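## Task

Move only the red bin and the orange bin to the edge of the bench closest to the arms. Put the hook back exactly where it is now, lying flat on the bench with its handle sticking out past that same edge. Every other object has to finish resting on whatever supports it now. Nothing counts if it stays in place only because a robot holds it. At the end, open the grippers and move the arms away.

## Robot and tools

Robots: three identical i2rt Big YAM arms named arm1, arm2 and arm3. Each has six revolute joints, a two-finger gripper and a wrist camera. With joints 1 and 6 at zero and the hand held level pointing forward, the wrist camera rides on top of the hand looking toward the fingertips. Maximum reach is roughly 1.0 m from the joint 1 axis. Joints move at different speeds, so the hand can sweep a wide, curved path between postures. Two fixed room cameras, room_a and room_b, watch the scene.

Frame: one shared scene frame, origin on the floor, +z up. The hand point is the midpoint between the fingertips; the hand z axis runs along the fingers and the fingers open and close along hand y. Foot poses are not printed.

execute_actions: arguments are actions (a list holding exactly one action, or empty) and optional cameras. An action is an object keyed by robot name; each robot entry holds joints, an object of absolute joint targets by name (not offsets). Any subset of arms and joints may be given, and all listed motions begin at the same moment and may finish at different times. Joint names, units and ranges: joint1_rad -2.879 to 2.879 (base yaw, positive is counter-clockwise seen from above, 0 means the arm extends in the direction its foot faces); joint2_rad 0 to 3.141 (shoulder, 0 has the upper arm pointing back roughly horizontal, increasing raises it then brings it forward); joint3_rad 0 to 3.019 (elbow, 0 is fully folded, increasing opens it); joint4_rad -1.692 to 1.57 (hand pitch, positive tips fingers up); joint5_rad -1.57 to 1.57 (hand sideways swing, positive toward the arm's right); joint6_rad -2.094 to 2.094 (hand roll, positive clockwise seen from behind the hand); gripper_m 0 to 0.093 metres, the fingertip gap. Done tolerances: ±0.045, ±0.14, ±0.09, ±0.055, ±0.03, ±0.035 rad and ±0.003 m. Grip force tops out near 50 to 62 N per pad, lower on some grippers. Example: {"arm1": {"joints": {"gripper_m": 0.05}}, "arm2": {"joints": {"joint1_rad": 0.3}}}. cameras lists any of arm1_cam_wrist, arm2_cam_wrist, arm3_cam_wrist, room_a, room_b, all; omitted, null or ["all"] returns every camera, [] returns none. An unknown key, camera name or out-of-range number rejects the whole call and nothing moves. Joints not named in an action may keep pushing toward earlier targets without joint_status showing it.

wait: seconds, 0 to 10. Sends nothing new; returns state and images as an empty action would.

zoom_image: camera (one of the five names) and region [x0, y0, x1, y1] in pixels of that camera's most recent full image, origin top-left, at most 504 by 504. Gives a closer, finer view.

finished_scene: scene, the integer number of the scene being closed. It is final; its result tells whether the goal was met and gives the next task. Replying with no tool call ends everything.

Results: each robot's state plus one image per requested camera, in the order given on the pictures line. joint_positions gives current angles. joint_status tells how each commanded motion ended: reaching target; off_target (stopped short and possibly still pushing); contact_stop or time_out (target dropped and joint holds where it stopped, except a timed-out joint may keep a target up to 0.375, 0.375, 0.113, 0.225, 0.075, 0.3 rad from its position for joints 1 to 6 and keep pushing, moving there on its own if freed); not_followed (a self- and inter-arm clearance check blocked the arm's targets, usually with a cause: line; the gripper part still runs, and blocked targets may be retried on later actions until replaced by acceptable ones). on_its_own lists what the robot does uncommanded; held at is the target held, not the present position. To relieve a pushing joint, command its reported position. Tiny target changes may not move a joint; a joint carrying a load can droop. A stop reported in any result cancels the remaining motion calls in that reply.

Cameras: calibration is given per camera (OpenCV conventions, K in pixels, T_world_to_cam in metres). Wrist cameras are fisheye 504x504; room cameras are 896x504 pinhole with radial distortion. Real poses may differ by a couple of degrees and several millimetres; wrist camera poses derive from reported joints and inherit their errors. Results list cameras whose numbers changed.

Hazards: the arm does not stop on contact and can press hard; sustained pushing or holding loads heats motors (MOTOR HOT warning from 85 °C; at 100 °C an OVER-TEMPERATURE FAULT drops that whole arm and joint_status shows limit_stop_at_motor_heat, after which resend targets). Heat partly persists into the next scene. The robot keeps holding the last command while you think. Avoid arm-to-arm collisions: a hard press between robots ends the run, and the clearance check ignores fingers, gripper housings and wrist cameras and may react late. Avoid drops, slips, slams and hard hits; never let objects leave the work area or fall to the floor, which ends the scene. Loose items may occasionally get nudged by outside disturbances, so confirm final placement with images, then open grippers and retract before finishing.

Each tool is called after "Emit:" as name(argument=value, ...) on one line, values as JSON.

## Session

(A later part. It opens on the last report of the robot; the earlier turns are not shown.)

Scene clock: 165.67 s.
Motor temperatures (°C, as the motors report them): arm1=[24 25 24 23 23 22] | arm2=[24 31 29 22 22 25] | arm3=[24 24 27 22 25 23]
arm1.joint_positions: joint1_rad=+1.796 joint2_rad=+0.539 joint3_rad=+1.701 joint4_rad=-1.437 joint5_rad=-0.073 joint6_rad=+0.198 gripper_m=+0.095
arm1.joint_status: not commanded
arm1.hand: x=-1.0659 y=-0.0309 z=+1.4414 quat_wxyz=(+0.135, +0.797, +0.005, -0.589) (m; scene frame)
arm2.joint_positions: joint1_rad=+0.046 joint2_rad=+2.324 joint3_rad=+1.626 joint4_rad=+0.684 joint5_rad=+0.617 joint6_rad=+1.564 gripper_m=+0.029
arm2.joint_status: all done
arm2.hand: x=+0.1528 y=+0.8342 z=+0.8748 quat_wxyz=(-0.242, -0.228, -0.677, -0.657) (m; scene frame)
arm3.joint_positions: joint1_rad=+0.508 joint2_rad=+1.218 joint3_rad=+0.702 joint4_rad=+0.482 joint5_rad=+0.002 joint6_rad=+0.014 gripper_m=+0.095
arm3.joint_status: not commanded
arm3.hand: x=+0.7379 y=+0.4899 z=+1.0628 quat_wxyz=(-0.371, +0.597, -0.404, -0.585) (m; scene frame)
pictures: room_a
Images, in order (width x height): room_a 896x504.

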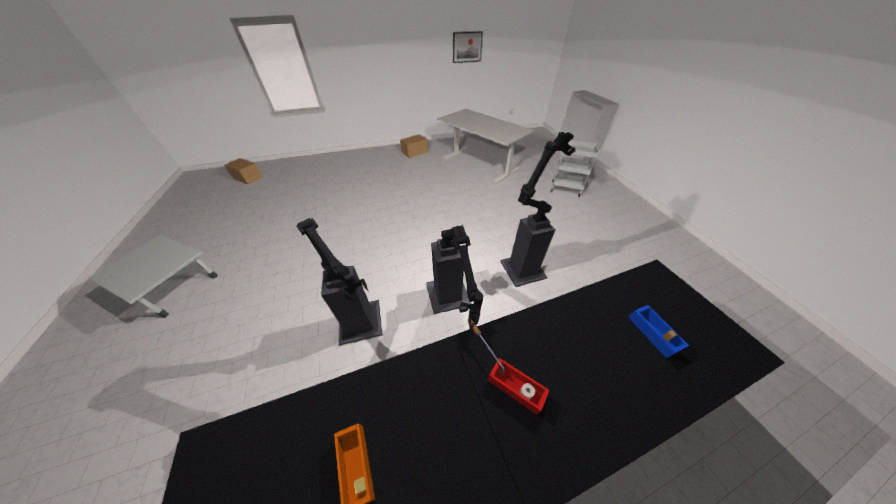

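Emit:
execute_actions(actions=[{"arm2":{"joints":{"joint2_rad":2.16,"joint3_rad":1.38,"joint4_rad":0.82}}}], cameras=[])

Emit:
execute_actions(actions=[{"arm2":{"joints":{"joint2_rad":2.07,"joint3_rad":1.16,"joint4_rad":0.935,"joint5_rad":0.5}}}], cameras=[])

Emit:
execute_actions(actions=[{"arm2":{"joints":{"joint2_rad":2.0,"joint3_rad":1.0,"joint4_rad":1.02,"joint5_rad":0.4}}}], cameras=[])

Emit:
execute_actions(actions=[{"arm2":{"joints":{"joint2_rad":1.935,"joint3_rad":0.84,"joint4_rad":1.11,"joint5_rad":0.3}}}], cameras=["room_a","arm2_cam_wrist"])

Emit:
zoom_image(camera="room_a", region=[430, 270, 570, 410])

Scene clock: 172.30 s.
Motor temperatures (°C, as the motors report them): arm1=[24 25 24 23 23 22] | arm2=[24 30 28 22 22 25] | arm3=[24 24 27 22 25 23]
arm1.joint_positions: joint1_rad=+1.796 joint2_rad=+0.539 joint3_rad=+1.701 joint4_rad=-1.437 joint5_rad=-0.073 joint6_rad=+0.198 gripper_m=+0.095
arm1.joint_status: not commanded
arm1.hand: x=-1.0659 y=-0.0309 z=+1.4414 quat_wxyz=(+0.135, +0.797, +0.005, -0.589) (m; scene frame)
arm2.joint_positions: joint1_rad=+0.046 joint2_rad=+2.200 joint3_rad=+1.376 joint4_rad=+0.803 joint5_rad=+0.617 joint6_rad=+1.562 gripper_m=+0.029
arm2.joint_status: all done
arm2.hand: x=+0.1489 y=+0.7704 z=+0.8757 quat_wxyz=(-0.243, -0.227, -0.679, -0.655) (m; scene frame)
arm3.joint_positions: joint1_rad=+0.508 joint2_rad=+1.218 joint3_rad=+0.702 joint4_rad=+0.482 joint5_rad=+0.002 joint6_rad=+0.014 gripper_m=+0.095
arm3.joint_status: not commanded
arm3.hand: x=+0.7379 y=+0.4899 z=+1.0628 quat_wxyz=(-0.371, +0.597, -0.404, -0.585) (m; scene frame)
pictures: none
No camera images: the call's "cameras" was empty. Leave "cameras" out to get every camera's image.

Scene clock: 173.17 s.
Motor temperatures (°C, as the motors report them): arm1=[24 25 24 23 23 22] | arm2=[24 30 28 22 22 25] | arm3=[24 24 27 22 25 23]
arm1.joint_positions: joint1_rad=+1.796 joint2_rad=+0.539 joint3_rad=+1.701 joint4_rad=-1.437 joint5_rad=-0.073 joint6_rad=+0.198 gripper_m=+0.095
arm1.joint_status: not commanded
arm1.hand: x=-1.0659 y=-0.0309 z=+1.4414 quat_wxyz=(+0.135, +0.797, +0.005, -0.589) (m; scene frame)
arm2.joint_positions: joint1_rad=+0.046 joint2_rad=+2.103 joint3_rad=+1.159 joint4_rad=+0.922 joint5_rad=+0.501 joint6_rad=+1.566 gripper_m=+0.029
arm2.joint_status: all done
arm2.hand: x=+0.1290 y=+0.7194 z=+0.8722 quat_wxyz=(-0.202, -0.190, -0.692, -0.667) (m; scene frame)
arm3.joint_positions: joint1_rad=+0.508 joint2_rad=+1.218 joint3_rad=+0.702 joint4_rad=+0.482 joint5_rad=+0.002 joint6_rad=+0.014 gripper_m=+0.095
arm3.joint_status: not commanded
arm3.hand: x=+0.7379 y=+0.4899 z=+1.0628 quat_wxyz=(-0.371, +0.597, -0.404, -0.585) (m; scene frame)
pictures: none
No camera images: the call's "cameras" was empty. Leave "cameras" out to get every camera's image.

Scene clock: 173.97 s.
Motor temperatures (°C, as the motors report them): arm1=[24 25 24 23 23 22] | arm2=[24 30 28 22 22 25] | arm3=[24 24 27 22 25 23]
arm1.joint_positions: joint1_rad=+1.796 joint2_rad=+0.539 joint3_rad=+1.701 joint4_rad=-1.437 joint5_rad=-0.073 joint6_rad=+0.198 gripper_m=+0.095
arm1.joint_status: not commanded
arm1.hand: x=-1.0659 y=-0.0309 z=+1.4414 quat_wxyz=(+0.135, +0.797, +0.005, -0.589) (m; scene frame)
arm2.joint_positions: joint1_rad=+0.046 joint2_rad=+2.029 joint3_rad=+0.997 joint4_rad=+1.007 joint5_rad=+0.405 joint6_rad=+1.565 gripper_m=+0.029
arm2.joint_status: all done
arm2.hand: x=+0.1116 y=+0.6774 z=+0.8714 quat_wxyz=(-0.169, -0.157, -0.701, -0.674) (m; scene frame)
arm3.joint_positions: joint1_rad=+0.508 joint2_rad=+1.218 joint3_rad=+0.702 joint4_rad=+0.482 joint5_rad=+0.002 joint6_rad=+0.014 gripper_m=+0.095
arm3.joint_status: not commanded
arm3.hand: x=+0.7379 y=+0.4899 z=+1.0628 quat_wxyz=(-0.371, +0.597, -0.404, -0.585) (m; scene frame)
pictures: none
No camera images: the call's "cameras" was empty. Leave "cameras" out to get every camera's image.

Scene clock: 174.77 s.
Motor temperatures (°C, as the motors report them): arm1=[24 25 24 23 23 22] | arm2=[24 30 28 22 22 25] | arm3=[24 24 27 22 25 23]
arm1.joint_positions: joint1_rad=+1.796 joint2_rad=+0.539 joint3_rad=+1.701 joint4_rad=-1.437 joint5_rad=-0.073 joint6_rad=+0.198 gripper_m=+0.095
arm1.joint_status: not commanded
arm1.hand: x=-1.0659 y=-0.0309 z=+1.4414 quat_wxyz=(+0.135, +0.797, +0.005, -0.589) (m; scene frame)
arm2.joint_positions: joint1_rad=+0.045 joint2_rad=+1.961 joint3_rad=+0.837 joint4_rad=+1.097 joint5_rad=+0.308 joint6_rad=+1.564 gripper_m=+0.029
arm2.joint_status: all done
arm2.hand: x=+0.0934 y=+0.6318 z=+0.8697 quat_wxyz=(-0.135, -0.124, -0.709, -0.681) (m; scene frame)
arm3.joint_positions: joint1_rad=+0.508 joint2_rad=+1.218 joint3_rad=+0.702 joint4_rad=+0.482 joint5_rad=+0.002 joint6_rad=+0.014 gripper_m=+0.095
arm3.joint_status: not commanded
arm3.hand: x=+0.7379 y=+0.4899 z=+1.0628 quat_wxyz=(-0.371, +0.597, -0.404, -0.585) (m; scene frame)
pictures: arm2_cam_wrist, room_a
camera_calibration (this result's frames):
arm2_cam_wrist: T_world_to_cam=[[-0.00777683, -0.0426661, -0.999059, 0.897732], [-0.969808, -0.24321, 0.0179357, 0.236152], [-0.243746, 0.969035, -0.0394865, -0.429692], [0, 0, 0, 1]] pos_world=[0.131268, 0.512124, 0.875685]
Images, in order (width x height): arm2_cam_wrist 504x504, room_a 896x504.

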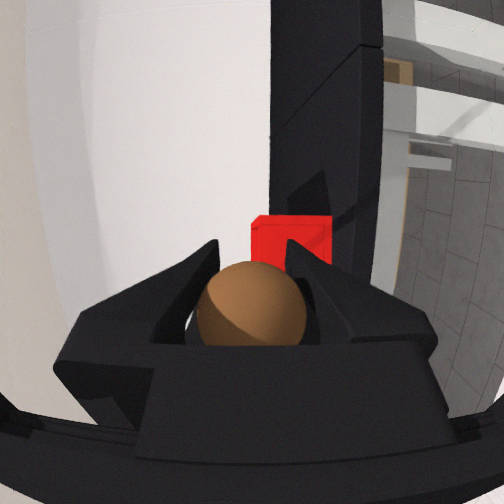

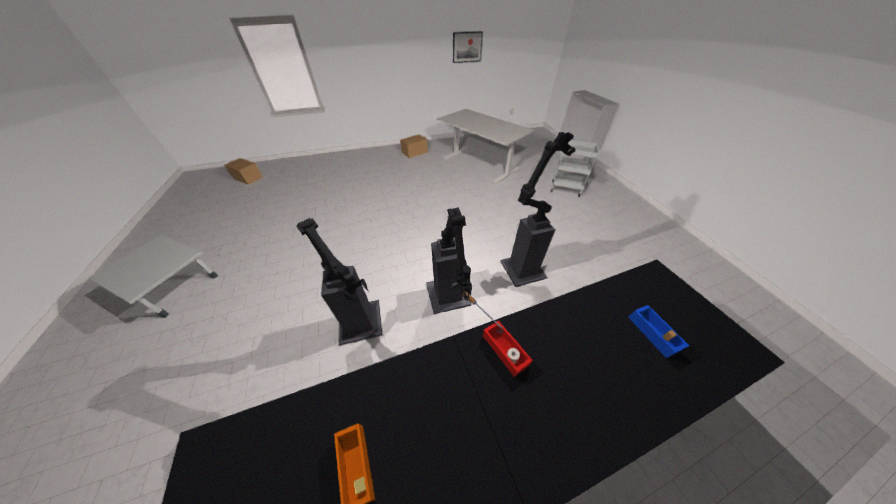

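Region (430, 270, 570, 410) of room_a's 896x504 image, scaled by 3.600, with more detail than that image has.

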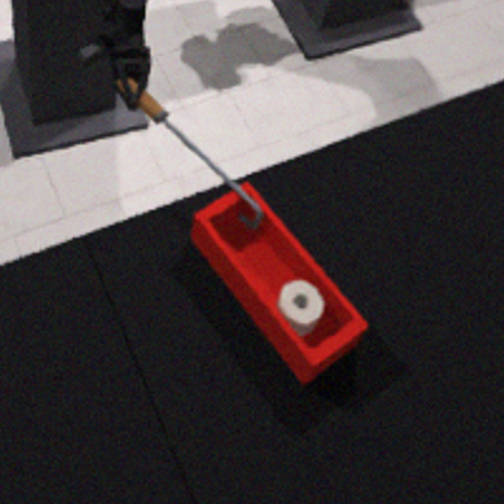

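Emit:
execute_actions(actions=[{"arm2":{"joints":{"joint2_rad":1.89,"joint3_rad":0.74,"joint4_rad":1.165}},"arm3":{"joints":{"joint1_rad":-0.3}}}], cameras=[])

Emit:
execute_actions(actions=[{"arm2":{"joints":{"joint2_rad":1.75,"joint3_rad":0.85}}}], cameras=["room_a","arm1_cam_wrist"])

Emit:
zoom_image(camera="room_a", region=[430, 270, 570, 410])

Scene clock: 184.80 s.
Motor temperatures (°C, as the motors report them): arm1=[24 25 25 23 23 22] | arm2=[24 29 27 22 22 25] | arm3=[24 24 27 22 25 23]
arm1.joint_positions: joint1_rad=+1.796 joint2_rad=+0.539 joint3_rad=+1.701 joint4_rad=-1.437 joint5_rad=-0.073 joint6_rad=+0.198 gripper_m=+0.095
arm1.joint_status: not commanded
arm1.hand: x=-1.0659 y=-0.0309 z=+1.4414 quat_wxyz=(+0.135, +0.797, +0.005, -0.589) (m; scene frame)
arm2.joint_positions: joint1_rad=+0.045 joint2_rad=+1.916 joint3_rad=+0.737 joint4_rad=+1.150 joint5_rad=+0.304 joint6_rad=+1.565 gripper_m=+0.029
arm2.joint_status: all done
arm2.hand: x=+0.0906 y=+0.5979 z=+0.8702 quat_wxyz=(-0.134, -0.122, -0.710, -0.680) (m; scene frame)
arm3.joint_positions: joint1_rad=-0.300 joint2_rad=+1.218 joint3_rad=+0.702 joint4_rad=+0.482 joint5_rad=+0.001 joint6_rad=+0.013 gripper_m=+0.095
arm3.joint_status: all done
arm3.hand: x=+1.1567 y=+0.4928 z=+1.0577 quat_wxyz=(-0.570, +0.395, -0.607, -0.388) (m; scene frame)
pictures: none
No camera images: the call's "cameras" was empty. Leave "cameras" out to get every camera's image.

Scene clock: 185.97 s.
Motor temperatures (°C, as the motors report them): arm1=[24 25 25 23 23 22] | arm2=[24 29 27 22 22 25] | arm3=[24 24 27 22 25 23]
arm1.joint_positions: joint1_rad=+1.796 joint2_rad=+0.539 joint3_rad=+1.701 joint4_rad=-1.437 joint5_rad=-0.073 joint6_rad=+0.198 gripper_m=+0.095
arm1.joint_status: not commanded
arm1.hand: x=-1.0659 y=-0.0309 z=+1.4414 quat_wxyz=(+0.135, +0.797, +0.005, -0.589) (m; scene frame)
arm2.joint_positions: joint1_rad=+0.045 joint2_rad=+1.783 joint3_rad=+0.804 joint4_rad=+1.131 joint5_rad=+0.301 joint6_rad=+1.529 gripper_m=+0.029
arm2.joint_status: all done
arm2.hand: x=+0.0909 y=+0.6181 z=+0.9712 quat_wxyz=(-0.138, -0.117, -0.648, -0.740) (m; scene frame)
arm3.joint_positions: joint1_rad=-0.300 joint2_rad=+1.218 joint3_rad=+0.702 joint4_rad=+0.482 joint5_rad=+0.001 joint6_rad=+0.013 gripper_m=+0.095
arm3.joint_status: not commanded
arm3.hand: x=+1.1567 y=+0.4928 z=+1.0577 quat_wxyz=(-0.570, +0.395, -0.607, -0.388) (m; scene frame)
pictures: arm1_cam_wrist, room_a
camera_calibration (this result's frames):
arm1_cam_wrist: T_world_to_cam=[[-0.169721, 0.965838, -0.195837, 0.13104], [0.793293, 0.0159926, -0.60863, 1.73017], [-0.584706, -0.258654, -0.768906, 0.603981], [0, 0, 0, 1]] pos_world=[-0.997139, 0.00198877, 1.5431]
Images, in order (width x height): arm1_cam_wrist 504x504, room_a 896x504.

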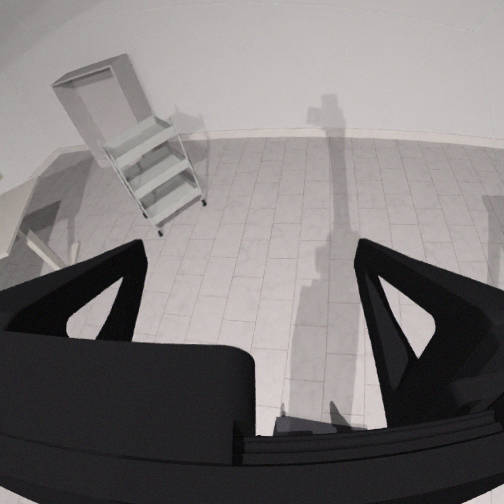

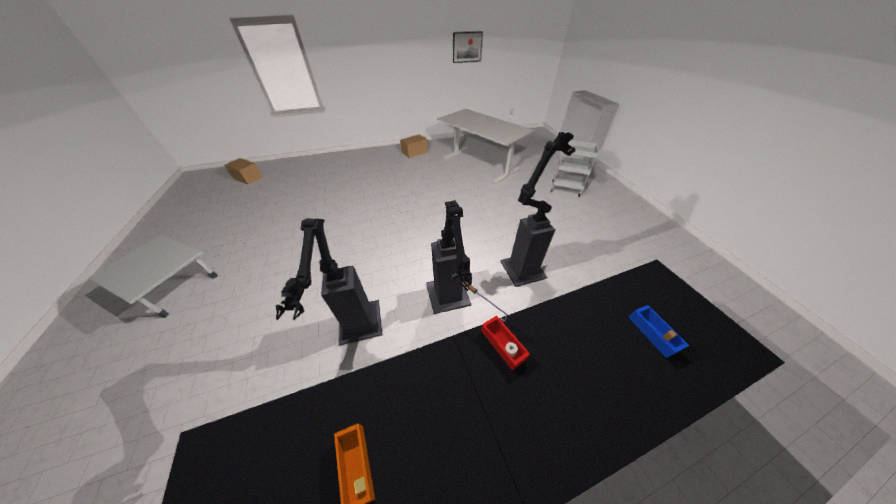

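Region (430, 270, 570, 410) of room_a's 896x504 image, scaled by 3.600, with more detail than that image has.

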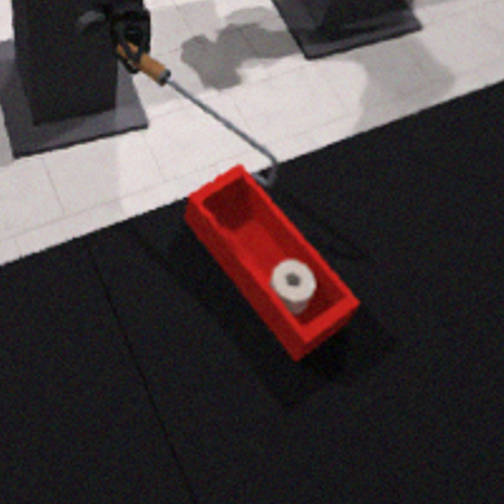

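Emit:
execute_actions(actions=[{"arm2":{"joints":{"joint2_rad":1.9,"joint3_rad":1.5,"joint4_rad":0.8}}}], cameras=[])

Emit:
execute_actions(actions=[{"arm2":{"joints":{"joint1_rad":-0.546,"joint2_rad":2.15,"joint3_rad":1.825,"joint4_rad":0.78,"joint5_rad":-0.653,"joint6_rad":0}}}], cameras=[])

Emit:
execute_actions(actions=[{"arm2":{"joints":{"joint2_rad":2.38}}}], cameras=["room_a","arm2_cam_wrist"])

Scene clock: 190.33 s.
Motor temperatures (°C, as the motors report them): arm1=[24 25 25 23 23 22] | arm2=[24 29 27 22 22 25] | arm3=[24 24 27 22 25 23]
arm1.joint_positions: joint1_rad=+1.796 joint2_rad=+0.539 joint3_rad=+1.701 joint4_rad=-1.437 joint5_rad=-0.073 joint6_rad=+0.198 gripper_m=+0.095
arm1.joint_status: not commanded
arm1.hand: x=-1.0659 y=-0.0309 z=+1.4414 quat_wxyz=(+0.135, +0.797, +0.005, -0.589) (m; scene frame)
arm2.joint_positions: joint1_rad=+0.045 joint2_rad=+1.940 joint3_rad=+1.442 joint4_rad=+0.769 joint5_rad=+0.299 joint6_rad=+1.521 gripper_m=+0.029
arm2.joint_status: all done
arm2.hand: x=+0.1006 y=+0.7902 z=+1.1038 quat_wxyz=(-0.136, -0.120, -0.603, -0.777) (m; scene frame)
arm3.joint_positions: joint1_rad=-0.300 joint2_rad=+1.218 joint3_rad=+0.702 joint4_rad=+0.482 joint5_rad=+0.001 joint6_rad=+0.013 gripper_m=+0.095
arm3.joint_status: not commanded
arm3.hand: x=+1.1567 y=+0.4928 z=+1.0577 quat_wxyz=(-0.570, +0.395, -0.607, -0.388) (m; scene frame)
pictures: none
No camera images: the call's "cameras" was empty. Leave "cameras" out to get every camera's image.

Scene clock: 192.47 s.
Motor temperatures (°C, as the motors report them): arm1=[24 25 25 23 23 22] | arm2=[24 29 28 22 22 25] | arm3=[24 24 27 22 25 23]
arm1.joint_positions: joint1_rad=+1.796 joint2_rad=+0.539 joint3_rad=+1.701 joint4_rad=-1.437 joint5_rad=-0.073 joint6_rad=+0.198 gripper_m=+0.095
arm1.joint_status: not commanded
arm1.hand: x=-1.0659 y=-0.0309 z=+1.4414 quat_wxyz=(+0.135, +0.797, +0.005, -0.589) (m; scene frame)
arm2.joint_positions: joint1_rad=-0.542 joint2_rad=+2.218 joint3_rad=+1.748 joint4_rad=+0.751 joint5_rad=-0.658 joint6_rad=+0.020 gripper_m=+0.029
arm2.joint_status: all done
arm2.hand: x=+0.4299 y=+0.7449 z=+1.0421 quat_wxyz=(-0.583, +0.486, -0.402, -0.512) (m; scene frame)
arm3.joint_positions: joint1_rad=-0.300 joint2_rad=+1.218 joint3_rad=+0.702 joint4_rad=+0.482 joint5_rad=+0.001 joint6_rad=+0.013 gripper_m=+0.095
arm3.joint_status: not commanded
arm3.hand: x=+1.1567 y=+0.4928 z=+1.0577 quat_wxyz=(-0.570, +0.395, -0.607, -0.388) (m; scene frame)
pictures: none
No camera images: the call's "cameras" was empty. Leave "cameras" out to get every camera's image.

Scene clock: 193.60 s.
Motor temperatures (°C, as the motors report them): arm1=[24 25 25 23 23 22] | arm2=[24 30 28 22 22 25] | arm3=[24 24 27 22 25 23]
arm1.joint_positions: joint1_rad=+1.796 joint2_rad=+0.539 joint3_rad=+1.701 joint4_rad=-1.437 joint5_rad=-0.073 joint6_rad=+0.198 gripper_m=+0.095
arm1.joint_status: not commanded
arm1.hand: x=-1.0659 y=-0.0309 z=+1.4414 quat_wxyz=(+0.135, +0.797, +0.005, -0.589) (m; scene frame)
arm2.joint_positions: joint1_rad=-0.543 joint2_rad=+2.415 joint3_rad=+1.781 joint4_rad=+0.767 joint5_rad=-0.653 joint6_rad=+0.005 gripper_m=+0.029
arm2.joint_status: all done
arm2.hand: x=+0.4437 y=+0.7579 z=+0.8981 quat_wxyz=(-0.541, +0.497, -0.455, -0.503) (m; scene frame)
arm3.joint_positions: joint1_rad=-0.300 joint2_rad=+1.218 joint3_rad=+0.702 joint4_rad=+0.482 joint5_rad=+0.001 joint6_rad=+0.013 gripper_m=+0.095
arm3.joint_status: not commanded
arm3.hand: x=+1.1567 y=+0.4928 z=+1.0577 quat_wxyz=(-0.570, +0.395, -0.607, -0.388) (m; scene frame)
pictures: arm2_cam_wrist, room_a
camera_calibration (this result's frames):
arm2_cam_wrist: T_world_to_cam=[[0.997966, -0.00378818, 0.0636404, -0.495836], [0.0532363, -0.4997, -0.864561, 1.13911], [0.0350762, 0.86619, -0.498482, -0.0989355], [0, 0, 0, 1]] pos_world=[0.437655, 0.653031, 0.967065]
Images, in order (width x height): arm2_cam_wrist 504x504, room_a 896x504.

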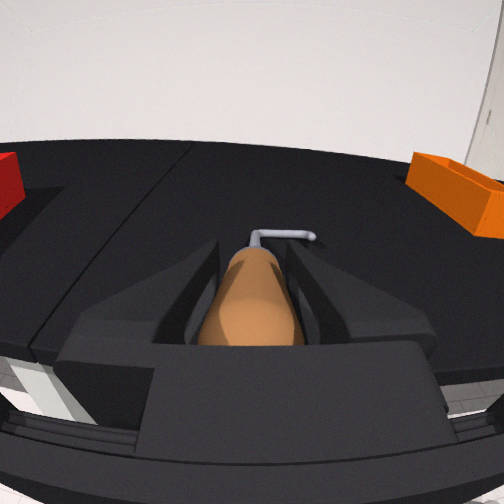

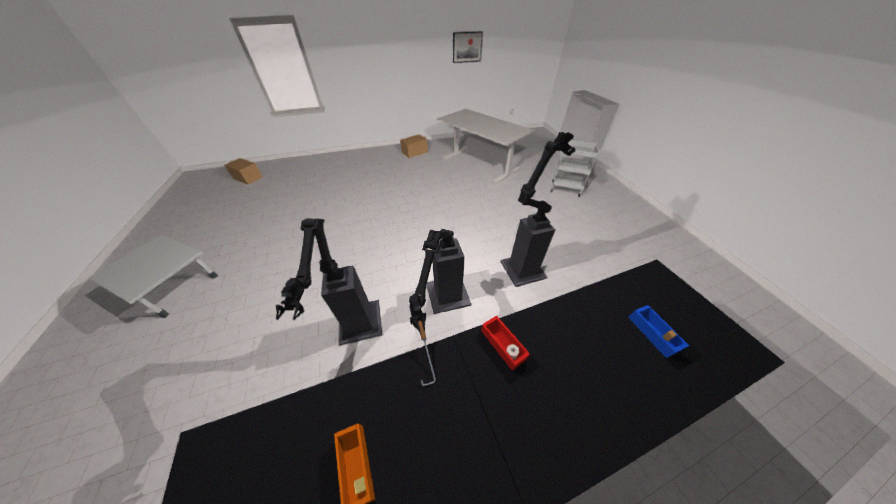

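Emit:
execute_actions(actions=[{"arm2":{"joints":{"joint2_rad":2.49}}}], cameras=[])

Emit:
execute_actions(actions=[{"arm2":{"joints":{"gripper_m":0.08}}}], cameras=["room_a","arm2_cam_wrist"])

Scene clock: 198.33 s.
Motor temperatures (°C, as the motors report them): arm1=[24 25 25 23 23 22] | arm2=[24 30 28 22 22 25] | arm3=[24 24 27 22 25 23]
arm1.joint_positions: joint1_rad=+1.796 joint2_rad=+0.539 joint3_rad=+1.701 joint4_rad=-1.437 joint5_rad=-0.073 joint6_rad=+0.198 gripper_m=+0.095
arm1.joint_status: not commanded
arm1.hand: x=-1.0659 y=-0.0309 z=+1.4414 quat_wxyz=(+0.135, +0.797, +0.005, -0.589) (m; scene frame)
arm2.joint_positions: joint1_rad=-0.543 joint2_rad=+2.494 joint3_rad=+1.791 joint4_rad=+0.776 joint5_rad=-0.652 joint6_rad=+0.004 gripper_m=+0.029
arm2.joint_status: all done
arm2.hand: x=+0.4439 y=+0.7568 z=+0.8381 quat_wxyz=(-0.521, +0.501, -0.477, -0.500) (m; scene frame)
arm3.joint_positions: joint1_rad=-0.300 joint2_rad=+1.218 joint3_rad=+0.702 joint4_rad=+0.482 joint5_rad=+0.001 joint6_rad=+0.013 gripper_m=+0.095
arm3.joint_status: not commanded
arm3.hand: x=+1.1567 y=+0.4928 z=+1.0577 quat_wxyz=(-0.570, +0.395, -0.607, -0.388) (m; scene frame)
pictures: none
No camera images: the call's "cameras" was empty. Leave "cameras" out to get every camera's image.

Scene clock: 199.00 s.
Motor temperatures (°C, as the motors report them): arm1=[24 25 25 23 23 22] | arm2=[24 30 28 22 22 25] | arm3=[24 24 27 22 25 23]
arm1.joint_positions: joint1_rad=+1.796 joint2_rad=+0.539 joint3_rad=+1.701 joint4_rad=-1.437 joint5_rad=-0.073 joint6_rad=+0.198 gripper_m=+0.095
arm1.joint_status: not commanded
arm1.hand: x=-1.0659 y=-0.0309 z=+1.4414 quat_wxyz=(+0.135, +0.797, +0.005, -0.589) (m; scene frame)
arm2.joint_positions: joint1_rad=-0.543 joint2_rad=+2.494 joint3_rad=+1.791 joint4_rad=+0.776 joint5_rad=-0.652 joint6_rad=+0.004 gripper_m=+0.080
arm2.joint_status: all done
arm2.hand: x=+0.4439 y=+0.7568 z=+0.8381 quat_wxyz=(-0.521, +0.501, -0.477, -0.500) (m; scene frame)
arm3.joint_positions: joint1_rad=-0.300 joint2_rad=+1.218 joint3_rad=+0.702 joint4_rad=+0.482 joint5_rad=+0.001 joint6_rad=+0.013 gripper_m=+0.095
arm3.joint_status: not commanded
arm3.hand: x=+1.1567 y=+0.4928 z=+1.0577 quat_wxyz=(-0.570, +0.395, -0.607, -0.388) (m; scene frame)
pictures: arm2_cam_wrist, room_a
camera_calibration (this result's frames):
arm2_cam_wrist: T_world_to_cam=[[0.999584, -0.00351684, 0.0286235, -0.463845], [0.0221733, -0.540906, -0.840791, 1.11172], [0.0184395, 0.841076, -0.540603, -0.0662134], [0, 0, 0, 1]] pos_world=[0.440223, 0.655393, 0.912202]
Images, in order (width x height): arm2_cam_wrist 504x504, room_a 896x504.

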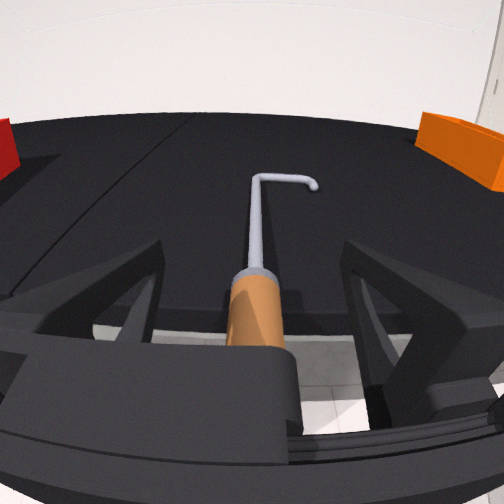

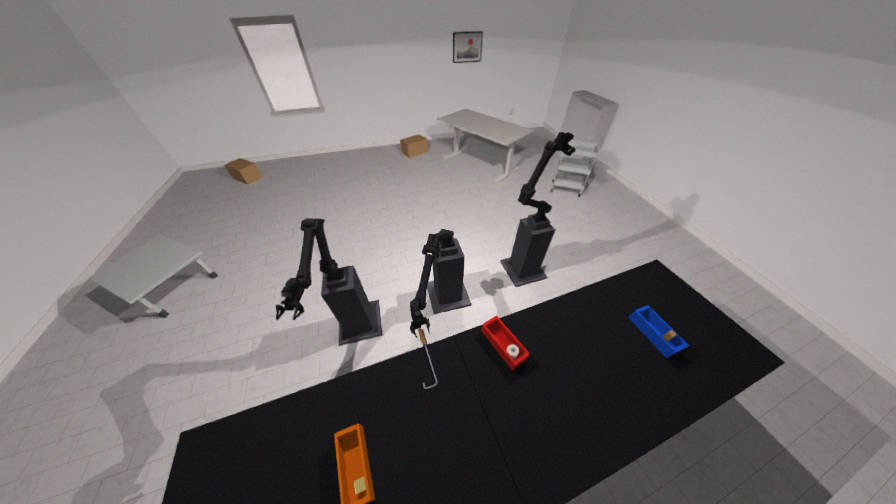

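Emit:
execute_actions(actions=[{"arm2":{"joints":{"joint2_rad":1.6,"joint3_rad":1.3}}}], cameras=[])

Emit:
execute_actions(actions=[{"arm2":{"joints":{"joint1_rad":0.5}},"arm3":{"joints":{"joint1_rad":0.923,"joint2_rad":1.6,"joint4_rad":0.83,"joint5_rad":0.825,"gripper_m":0.085}}}], cameras=[])

Emit:
execute_actions(actions=[{"arm3":{"joints":{"joint2_rad":2.40,"joint3_rad":1.64}}}], cameras=["room_a","arm3_cam_wrist"])

Scene clock: 205.70 s.
Motor temperatures (°C, as the motors report them): arm1=[24 25 25 23 23 22] | arm2=[24 30 28 22 22 25] | arm3=[24 24 27 22 25 23]
arm1.joint_positions: joint1_rad=+1.796 joint2_rad=+0.539 joint3_rad=+1.701 joint4_rad=-1.437 joint5_rad=-0.073 joint6_rad=+0.198 gripper_m=+0.095
arm1.joint_status: not commanded
arm1.hand: x=-1.0659 y=-0.0309 z=+1.4414 quat_wxyz=(+0.135, +0.797, +0.005, -0.589) (m; scene frame)
arm2.joint_positions: joint1_rad=-0.543 joint2_rad=+1.602 joint3_rad=+1.290 joint4_rad=+0.780 joint5_rad=-0.652 joint6_rad=+0.004 gripper_m=+0.080
arm2.joint_status: all done
arm2.hand: x=+0.3133 y=+0.5928 z=+1.2514 quat_wxyz=(-0.645, +0.470, -0.326, -0.507) (m; scene frame)
arm3.joint_positions: joint1_rad=-0.300 joint2_rad=+1.218 joint3_rad=+0.702 joint4_rad=+0.482 joint5_rad=+0.001 joint6_rad=+0.013 gripper_m=+0.095
arm3.joint_status: not commanded
arm3.hand: x=+1.1567 y=+0.4928 z=+1.0577 quat_wxyz=(-0.570, +0.395, -0.607, -0.388) (m; scene frame)
pictures: none
No camera images: the call's "cameras" was empty. Leave "cameras" out to get every camera's image.

Scene clock: 207.37 s.
Motor temperatures (°C, as the motors report them): arm1=[24 25 25 23 23 22] | arm2=[24 30 28 22 22 25] | arm3=[24 24 27 22 25 23]
arm1.joint_positions: joint1_rad=+1.796 joint2_rad=+0.539 joint3_rad=+1.701 joint4_rad=-1.437 joint5_rad=-0.073 joint6_rad=+0.198 gripper_m=+0.095
arm1.joint_status: not commanded
arm1.hand: x=-1.0659 y=-0.0309 z=+1.4414 quat_wxyz=(+0.135, +0.797, +0.005, -0.589) (m; scene frame)
arm2.joint_positions: joint1_rad=+0.504 joint2_rad=+1.603 joint3_rad=+1.290 joint4_rad=+0.780 joint5_rad=-0.653 joint6_rad=+0.004 gripper_m=+0.080
arm2.joint_status: all done
arm2.hand: x=-0.3480 y=+0.5719 z=+1.2483 quat_wxyz=(-0.301, +0.569, -0.053, -0.764) (m; scene frame)
arm3.joint_positions: joint1_rad=+0.925 joint2_rad=+1.606 joint3_rad=+0.702 joint4_rad=+0.813 joint5_rad=+0.823 joint6_rad=+0.012 gripper_m=+0.085
arm3.joint_status: all done
arm3.hand: x=+0.6442 y=+0.4510 z=+0.9409 quat_wxyz=(-0.490, +0.530, -0.505, -0.473) (m; scene frame)
pictures: none
No camera images: the call's "cameras" was empty. Leave "cameras" out to get every camera's image.

Scene clock: 208.90 s.
Motor temperatures (°C, as the motors report them): arm1=[24 25 25 23 23 22] | arm2=[24 30 28 22 22 25] | arm3=[24 24 28 22 25 23]
arm1.joint_positions: joint1_rad=+1.796 joint2_rad=+0.539 joint3_rad=+1.701 joint4_rad=-1.437 joint5_rad=-0.073 joint6_rad=+0.198 gripper_m=+0.095
arm1.joint_status: not commanded
arm1.hand: x=-1.0659 y=-0.0309 z=+1.4414 quat_wxyz=(+0.135, +0.797, +0.005, -0.589) (m; scene frame)
arm2.joint_positions: joint1_rad=+0.504 joint2_rad=+1.603 joint3_rad=+1.290 joint4_rad=+0.780 joint5_rad=-0.653 joint6_rad=+0.004 gripper_m=+0.080
arm2.joint_status: not commanded
arm2.hand: x=-0.3480 y=+0.5719 z=+1.2483 quat_wxyz=(-0.301, +0.569, -0.053, -0.764) (m; scene frame)
arm3.joint_positions: joint1_rad=+0.925 joint2_rad=+2.394 joint3_rad=+1.603 joint4_rad=+0.818 joint5_rad=+0.825 joint6_rad=+0.012 gripper_m=+0.085
arm3.joint_status: all done
arm3.hand: x=+0.4398 y=+0.6359 z=+0.8241 quat_wxyz=(-0.490, +0.488, -0.508, -0.514) (m; scene frame)
pictures: arm3_cam_wrist, room_a
camera_calibration (this result's frames):
arm3_cam_wrist: T_world_to_cam=[[0.999589, 0.00113512, -0.0286619, -0.4156], [-0.0229923, -0.565734, -0.824267, 1.05272], [-0.0171507, 0.824587, -0.565475, 0.0730261], [0, 0, 0, 1]] pos_world=[0.440886, 0.535817, 0.897109]
Images, in order (width x height): arm3_cam_wrist 504x504, room_a 896x504.

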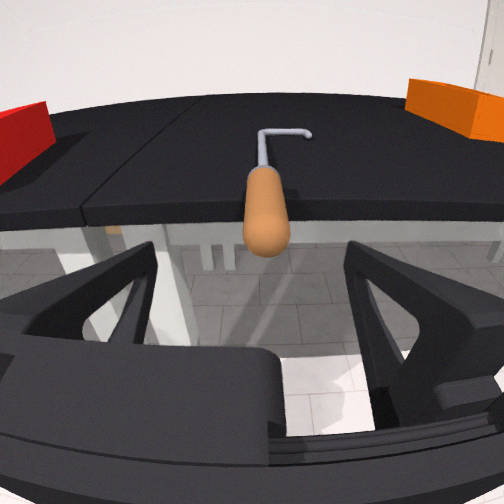

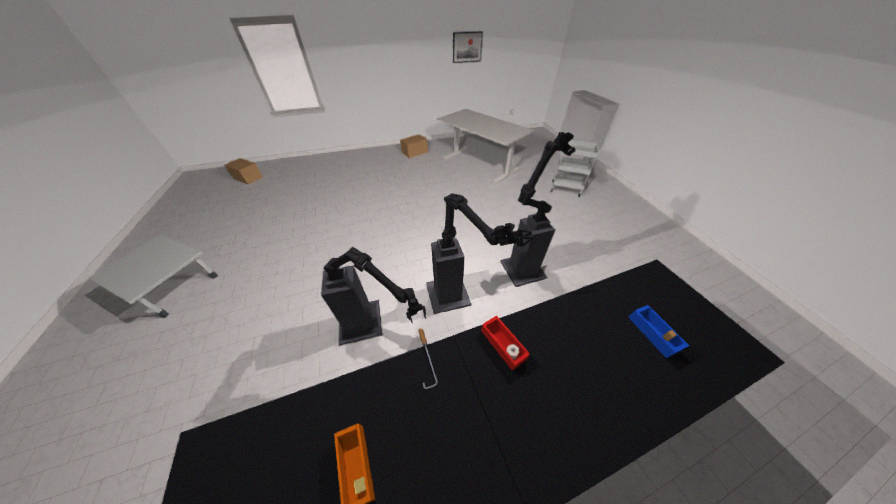

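Emit:
execute_actions(actions=[{"arm3":{"joints":{"joint2_rad":2.455,"joint4_rad":0.85}}}], cameras=["arm3_cam_wrist"])

Scene clock: 213.10 s.
Motor temperatures (°C, as the motors report them): arm1=[24 25 25 23 23 22] | arm2=[24 29 28 22 22 25] | arm3=[24 24 28 22 25 23]
arm1.joint_positions: joint1_rad=+1.796 joint2_rad=+0.539 joint3_rad=+1.701 joint4_rad=-1.437 joint5_rad=-0.073 joint6_rad=+0.198 gripper_m=+0.095
arm1.joint_status: not commanded
arm1.hand: x=-1.0659 y=-0.0309 z=+1.4414 quat_wxyz=(+0.135, +0.797, +0.005, -0.589) (m; scene frame)
arm2.joint_positions: joint1_rad=+0.504 joint2_rad=+1.603 joint3_rad=+1.290 joint4_rad=+0.780 joint5_rad=-0.653 joint6_rad=+0.004 gripper_m=+0.080
arm2.joint_status: not commanded
arm2.hand: x=-0.3480 y=+0.5719 z=+1.2483 quat_wxyz=(-0.301, +0.569, -0.053, -0.764) (m; scene frame)
arm3.joint_positions: joint1_rad=+0.925 joint2_rad=+2.433 joint3_rad=+1.603 joint4_rad=+0.836 joint5_rad=+0.825 joint6_rad=+0.012 gripper_m=+0.085
arm3.joint_status: all done
arm3.hand: x=+0.4416 y=+0.6337 z=+0.7967 quat_wxyz=(-0.490, +0.496, -0.508, -0.506) (m; scene frame)
pictures: arm3_cam_wrist
camera_calibration (this result's frames):
arm3_cam_wrist: T_world_to_cam=[[0.999919, 0.0011773, -0.0126499, -0.431124], [-0.00964458, -0.577785, -0.816132, 1.02419], [-0.00826978, 0.816188, -0.577727, 0.0705965], [0, 0, 0, 1]] pos_world=[0.441551, 0.53465, 0.871208]
Images, in order (width x height): arm3_cam_wrist 504x504.

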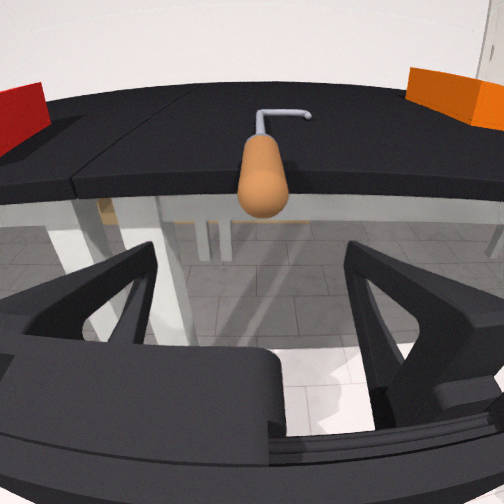

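Emit:
execute_actions(actions=[{"arm3":{"joints":{"joint1_rad":0.855,"joint2_rad":2.53,"joint3_rad":1.835,"joint4_rad":0.735,"joint5_rad":0.757}}}], cameras=[])

Emit:
execute_actions(actions=[{"arm3":{"joints":{"joint1_rad":0.794,"joint2_rad":2.645,"joint3_rad":2.075,"joint4_rad":0.61,"joint5_rad":0.696}}}], cameras=["arm3_cam_wrist"])

Scene clock: 217.80 s.
Motor temperatures (°C, as the motors report them): arm1=[24 25 25 23 23 22] | arm2=[24 29 28 22 22 25] | arm3=[24 25 28 22 25 23]
arm1.joint_positions: joint1_rad=+1.796 joint2_rad=+0.539 joint3_rad=+1.701 joint4_rad=-1.437 joint5_rad=-0.073 joint6_rad=+0.198 gripper_m=+0.095
arm1.joint_status: not commanded
arm1.hand: x=-1.0659 y=-0.0309 z=+1.4414 quat_wxyz=(+0.135, +0.797, +0.005, -0.589) (m; scene frame)
arm2.joint_positions: joint1_rad=+0.504 joint2_rad=+1.603 joint3_rad=+1.290 joint4_rad=+0.780 joint5_rad=-0.653 joint6_rad=+0.004 gripper_m=+0.080
arm2.joint_status: not commanded
arm2.hand: x=-0.3480 y=+0.5719 z=+1.2483 quat_wxyz=(-0.301, +0.569, -0.053, -0.764) (m; scene frame)
arm3.joint_positions: joint1_rad=+0.846 joint2_rad=+2.515 joint3_rad=+1.794 joint4_rad=+0.740 joint5_rad=+0.759 joint6_rad=+0.012 gripper_m=+0.085
arm3.joint_status: all done
arm3.hand: x=+0.4520 y=+0.7043 z=+0.8007 quat_wxyz=(-0.494, +0.488, -0.511, -0.508) (m; scene frame)
pictures: none
No camera images: the call's "cameras" was empty. Leave "cameras" out to get every camera's image.

Scene clock: 218.83 s.
Motor temperatures (°C, as the motors report them): arm1=[24 25 25 23 23 22] | arm2=[24 29 28 22 22 25] | arm3=[24 25 28 22 25 23]
arm1.joint_positions: joint1_rad=+1.796 joint2_rad=+0.539 joint3_rad=+1.701 joint4_rad=-1.437 joint5_rad=-0.073 joint6_rad=+0.198 gripper_m=+0.095
arm1.joint_status: not commanded
arm1.hand: x=-1.0659 y=-0.0309 z=+1.4414 quat_wxyz=(+0.135, +0.797, +0.005, -0.589) (m; scene frame)
arm2.joint_positions: joint1_rad=+0.504 joint2_rad=+1.603 joint3_rad=+1.290 joint4_rad=+0.780 joint5_rad=-0.653 joint6_rad=+0.004 gripper_m=+0.080
arm2.joint_status: not commanded
arm2.hand: x=-0.3480 y=+0.5719 z=+1.2483 quat_wxyz=(-0.301, +0.569, -0.053, -0.764) (m; scene frame)
arm3.joint_positions: joint1_rad=+0.791 joint2_rad=+2.631 joint3_rad=+2.029 joint4_rad=+0.613 joint5_rad=+0.697 joint6_rad=+0.012 gripper_m=+0.085
arm3.joint_status: all done
arm3.hand: x=+0.4527 y=+0.7656 z=+0.7933 quat_wxyz=(-0.492, +0.492, -0.509, -0.507) (m; scene frame)
pictures: arm3_cam_wrist
camera_calibration (this result's frames):
arm3_cam_wrist: T_world_to_cam=[[0.999859, -0.0060976, -0.0156229, -0.434426], [-0.0162949, -0.573545, -0.819012, 1.09979], [-0.00396646, 0.819151, -0.573564, -0.046484], [0, 0, 0, 1]] pos_world=[0.452101, 0.66621, 0.867296]
Images, in order (width x height): arm3_cam_wrist 504x504.

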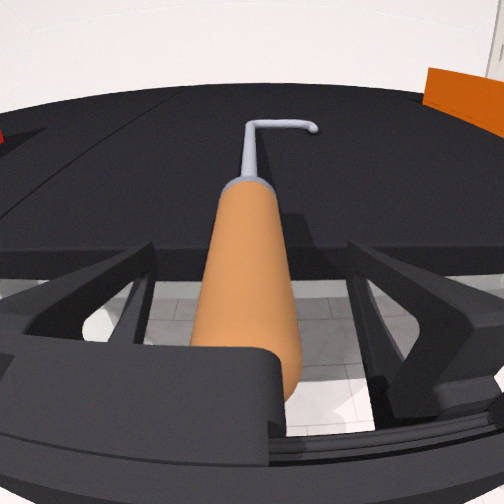

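Emit:
execute_actions(actions=[{"arm3":{"joints":{"gripper_m":0}}}], cameras=[])

Emit:
execute_actions(actions=[{"arm3":{"joints":{"joint2_rad":2.3,"joint6_rad":1.57}}}], cameras=[])

Emit:
execute_actions(actions=[{"arm3":{"joints":{"joint1_rad":0.11,"joint4_rad":0.4,"joint5_rad":0.2}}}], cameras=["arm3_cam_wrist","room_a","room_b"])

Scene clock: 222.13 s.
Motor temperatures (°C, as the motors report them): arm1=[24 25 25 23 23 22] | arm2=[24 29 28 22 22 25] | arm3=[24 25 29 22 25 23]
arm1.joint_positions: joint1_rad=+1.796 joint2_rad=+0.539 joint3_rad=+1.701 joint4_rad=-1.437 joint5_rad=-0.073 joint6_rad=+0.198 gripper_m=+0.095
arm1.joint_status: not commanded
arm1.hand: x=-1.0659 y=-0.0309 z=+1.4414 quat_wxyz=(+0.135, +0.797, +0.005, -0.589) (m; scene frame)
arm2.joint_positions: joint1_rad=+0.504 joint2_rad=+1.603 joint3_rad=+1.290 joint4_rad=+0.780 joint5_rad=-0.653 joint6_rad=+0.004 gripper_m=+0.080
arm2.joint_status: not commanded
arm2.hand: x=-0.3480 y=+0.5719 z=+1.2483 quat_wxyz=(-0.301, +0.569, -0.053, -0.764) (m; scene frame)
arm3.joint_positions: joint1_rad=+0.791 joint2_rad=+2.631 joint3_rad=+2.029 joint4_rad=+0.613 joint5_rad=+0.696 joint6_rad=+0.011 gripper_m=+0.030
arm3.joint_status: gripper_m off_target (ended at +0.030, target +0.000)
arm3.hand: x=+0.4525 y=+0.7656 z=+0.7933 quat_wxyz=(-0.492, +0.492, -0.509, -0.507) (m; scene frame)
pictures: none
No camera images: the call's "cameras" was empty. Leave "cameras" out to get every camera's image.

Scene clock: 225.60 s.
Motor temperatures (°C, as the motors report them): arm1=[24 25 25 23 23 22] | arm2=[24 29 28 22 22 25] | arm3=[24 26 29 22 25 23]
arm1.joint_positions: joint1_rad=+1.796 joint2_rad=+0.539 joint3_rad=+1.701 joint4_rad=-1.437 joint5_rad=-0.073 joint6_rad=+0.198 gripper_m=+0.095
arm1.joint_status: not commanded
arm1.hand: x=-1.0659 y=-0.0309 z=+1.4414 quat_wxyz=(+0.135, +0.797, +0.005, -0.589) (m; scene frame)
arm2.joint_positions: joint1_rad=+0.504 joint2_rad=+1.603 joint3_rad=+1.290 joint4_rad=+0.780 joint5_rad=-0.653 joint6_rad=+0.004 gripper_m=+0.080
arm2.joint_status: not commanded
arm2.hand: x=-0.3480 y=+0.5719 z=+1.2483 quat_wxyz=(-0.301, +0.569, -0.053, -0.764) (m; scene frame)
arm3.joint_positions: joint1_rad=+0.792 joint2_rad=+2.316 joint3_rad=+2.029 joint4_rad=+0.583 joint5_rad=+0.700 joint6_rad=+1.533 gripper_m=+0.030
arm3.joint_status: joint6_rad time_out (moved +1.521 of +1.559); the others done
arm3.on_its_own: joint6_rad reads +1.533 and still pushes toward +1.570 since a time_out
arm3.hand: x=+0.4645 y=+0.7570 z=+1.0650 quat_wxyz=(+0.054, -0.061, -0.625, -0.777) (m; scene frame)
pictures: none
No camera images: the call's "cameras" was empty. Leave "cameras" out to get every camera's image.

not run: a stop came earlier in this reply.

Emit:
execute_actions(actions=[{"arm3":{"joints":{"joint1_rad":0.11,"joint4_rad":0.4,"joint5_rad":0.2}}}], cameras=["arm3_cam_wrist","room_a","room_b"])

Emit:
zoom_image(camera="room_a", region=[270, 330, 440, 504])

Scene clock: 230.57 s.
Motor temperatures (°C, as the motors report them): arm1=[24 25 25 23 23 22] | arm2=[24 29 28 22 22 25] | arm3=[24 26 30 22 25 23]
arm1.joint_positions: joint1_rad=+1.796 joint2_rad=+0.539 joint3_rad=+1.701 joint4_rad=-1.437 joint5_rad=-0.073 joint6_rad=+0.198 gripper_m=+0.095
arm1.joint_status: not commanded
arm1.hand: x=-1.0659 y=-0.0309 z=+1.4414 quat_wxyz=(+0.135, +0.797, +0.005, -0.589) (m; scene frame)
arm2.joint_positions: joint1_rad=+0.504 joint2_rad=+1.603 joint3_rad=+1.290 joint4_rad=+0.780 joint5_rad=-0.653 joint6_rad=+0.004 gripper_m=+0.080
arm2.joint_status: not commanded
arm2.hand: x=-0.3480 y=+0.5719 z=+1.2483 quat_wxyz=(-0.301, +0.569, -0.053, -0.764) (m; scene frame)
arm3.joint_positions: joint1_rad=+0.104 joint2_rad=+2.321 joint3_rad=+2.029 joint4_rad=+0.369 joint5_rad=+0.202 joint6_rad=+1.536 gripper_m=+0.030
arm3.joint_status: all done
arm3.hand: x=+0.9780 y=+0.9384 z=+1.0123 quat_wxyz=(-0.075, -0.063, -0.682, -0.725) (m; scene frame)
pictures: arm3_cam_wrist, room_a, room_b
camera_calibration (this result's frames):
arm3_cam_wrist: T_world_to_cam=[[0.036794, 0.0530147, -0.997916, 0.925557], [-0.914985, -0.399725, -0.0549718, 1.32923], [-0.401807, 0.915101, 0.0338001, -0.376115], [0, 0, 0, 1]] pos_world=[1.03104, 0.82644, 1.00941]
Images, in order (width x height): arm3_cam_wrist 504x504, room_a 896x504, room_b 896x504.

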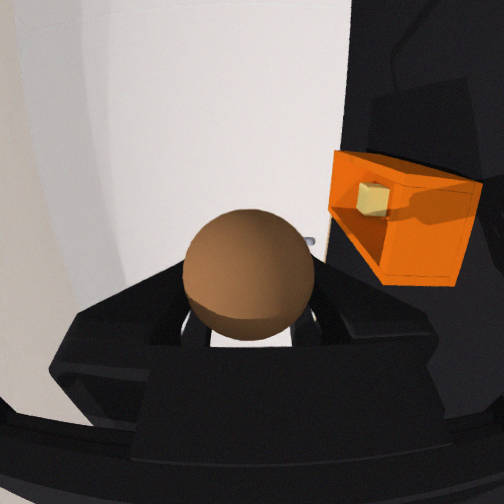

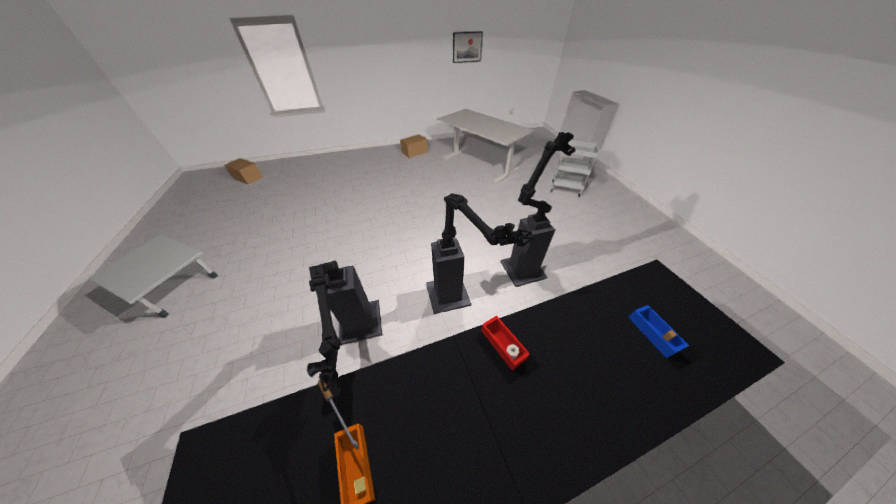

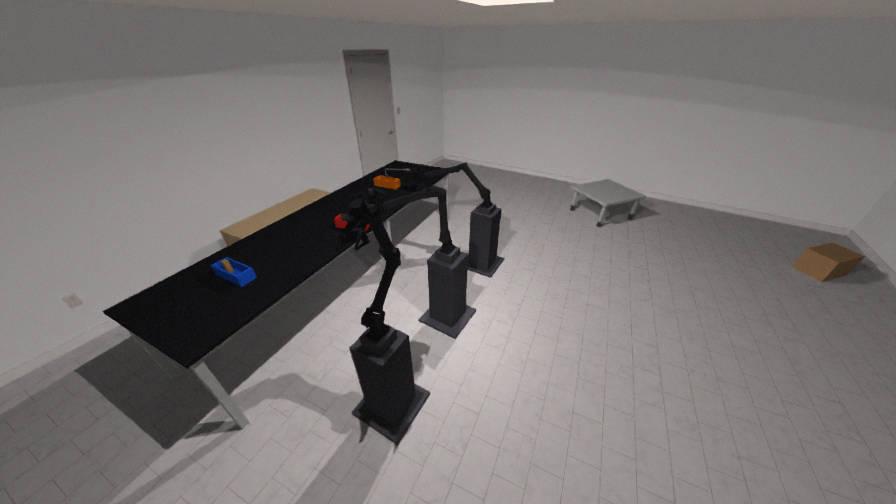

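Region (270, 330, 440, 504) of room_a's 896x504 image, scaled by 2.897, with more detail than that image has; it fills the left 492 columns of this view, and the rest is white.

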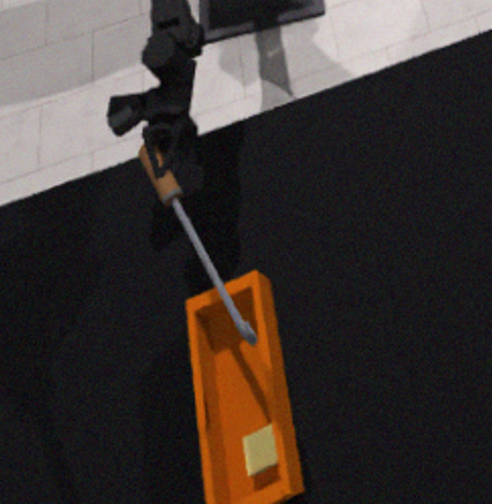

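Emit:
execute_actions(actions=[{"arm3":{"joints":{"joint5_rad":0.35,"joint2_rad":2.42,"joint4_rad":0.45}}}], cameras=["room_a"])

Emit:
zoom_image(camera="room_a", region=[270, 330, 440, 504])

Scene clock: 233.90 s.
Motor temperatures (°C, as the motors report them): arm1=[24 25 25 23 23 22] | arm2=[24 29 28 22 22 25] | arm3=[24 27 30 22 25 23]
arm1.joint_positions: joint1_rad=+1.796 joint2_rad=+0.539 joint3_rad=+1.701 joint4_rad=-1.437 joint5_rad=-0.073 joint6_rad=+0.198 gripper_m=+0.095
arm1.joint_status: not commanded
arm1.hand: x=-1.0659 y=-0.0309 z=+1.4414 quat_wxyz=(+0.135, +0.797, +0.005, -0.589) (m; scene frame)
arm2.joint_positions: joint1_rad=+0.504 joint2_rad=+1.603 joint3_rad=+1.290 joint4_rad=+0.780 joint5_rad=-0.653 joint6_rad=+0.004 gripper_m=+0.080
arm2.joint_status: not commanded
arm2.hand: x=-0.3480 y=+0.5719 z=+1.2483 quat_wxyz=(-0.301, +0.569, -0.053, -0.764) (m; scene frame)
arm3.joint_positions: joint1_rad=+0.106 joint2_rad=+2.464 joint3_rad=+2.029 joint4_rad=+0.419 joint5_rad=+0.350 joint6_rad=+1.553 gripper_m=+0.030
arm3.joint_status: all done
arm3.hand: x=+0.9990 y=+0.9414 z=+0.8923 quat_wxyz=(-0.123, -0.116, -0.708, -0.686) (m; scene frame)
pictures: room_a
Images, in order (width x height): room_a 896x504.

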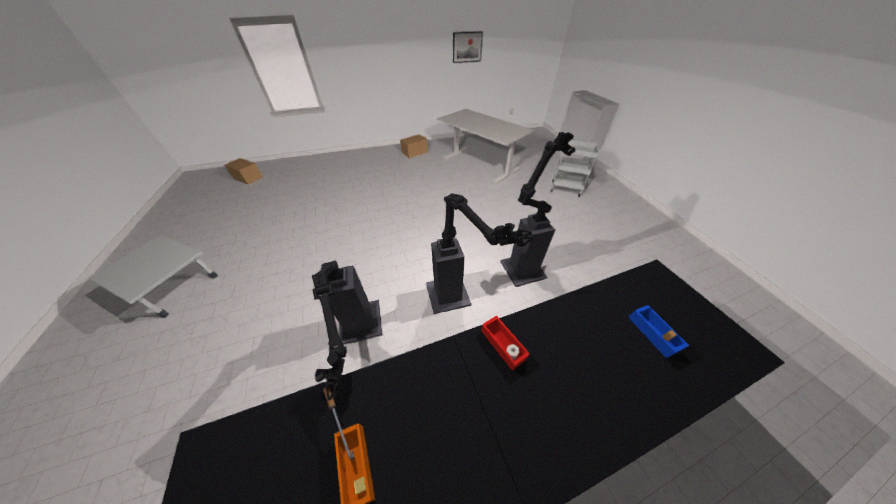

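Region (270, 330, 440, 504) of room_a's 896x504 image, scaled by 2.897, with more detail than that image has; it fills the left 492 columns of this view, and the rest is white.

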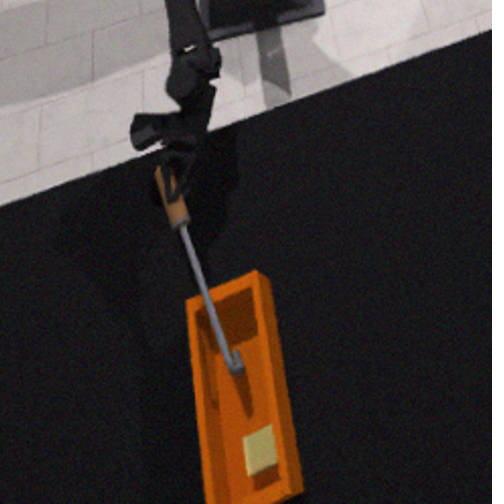

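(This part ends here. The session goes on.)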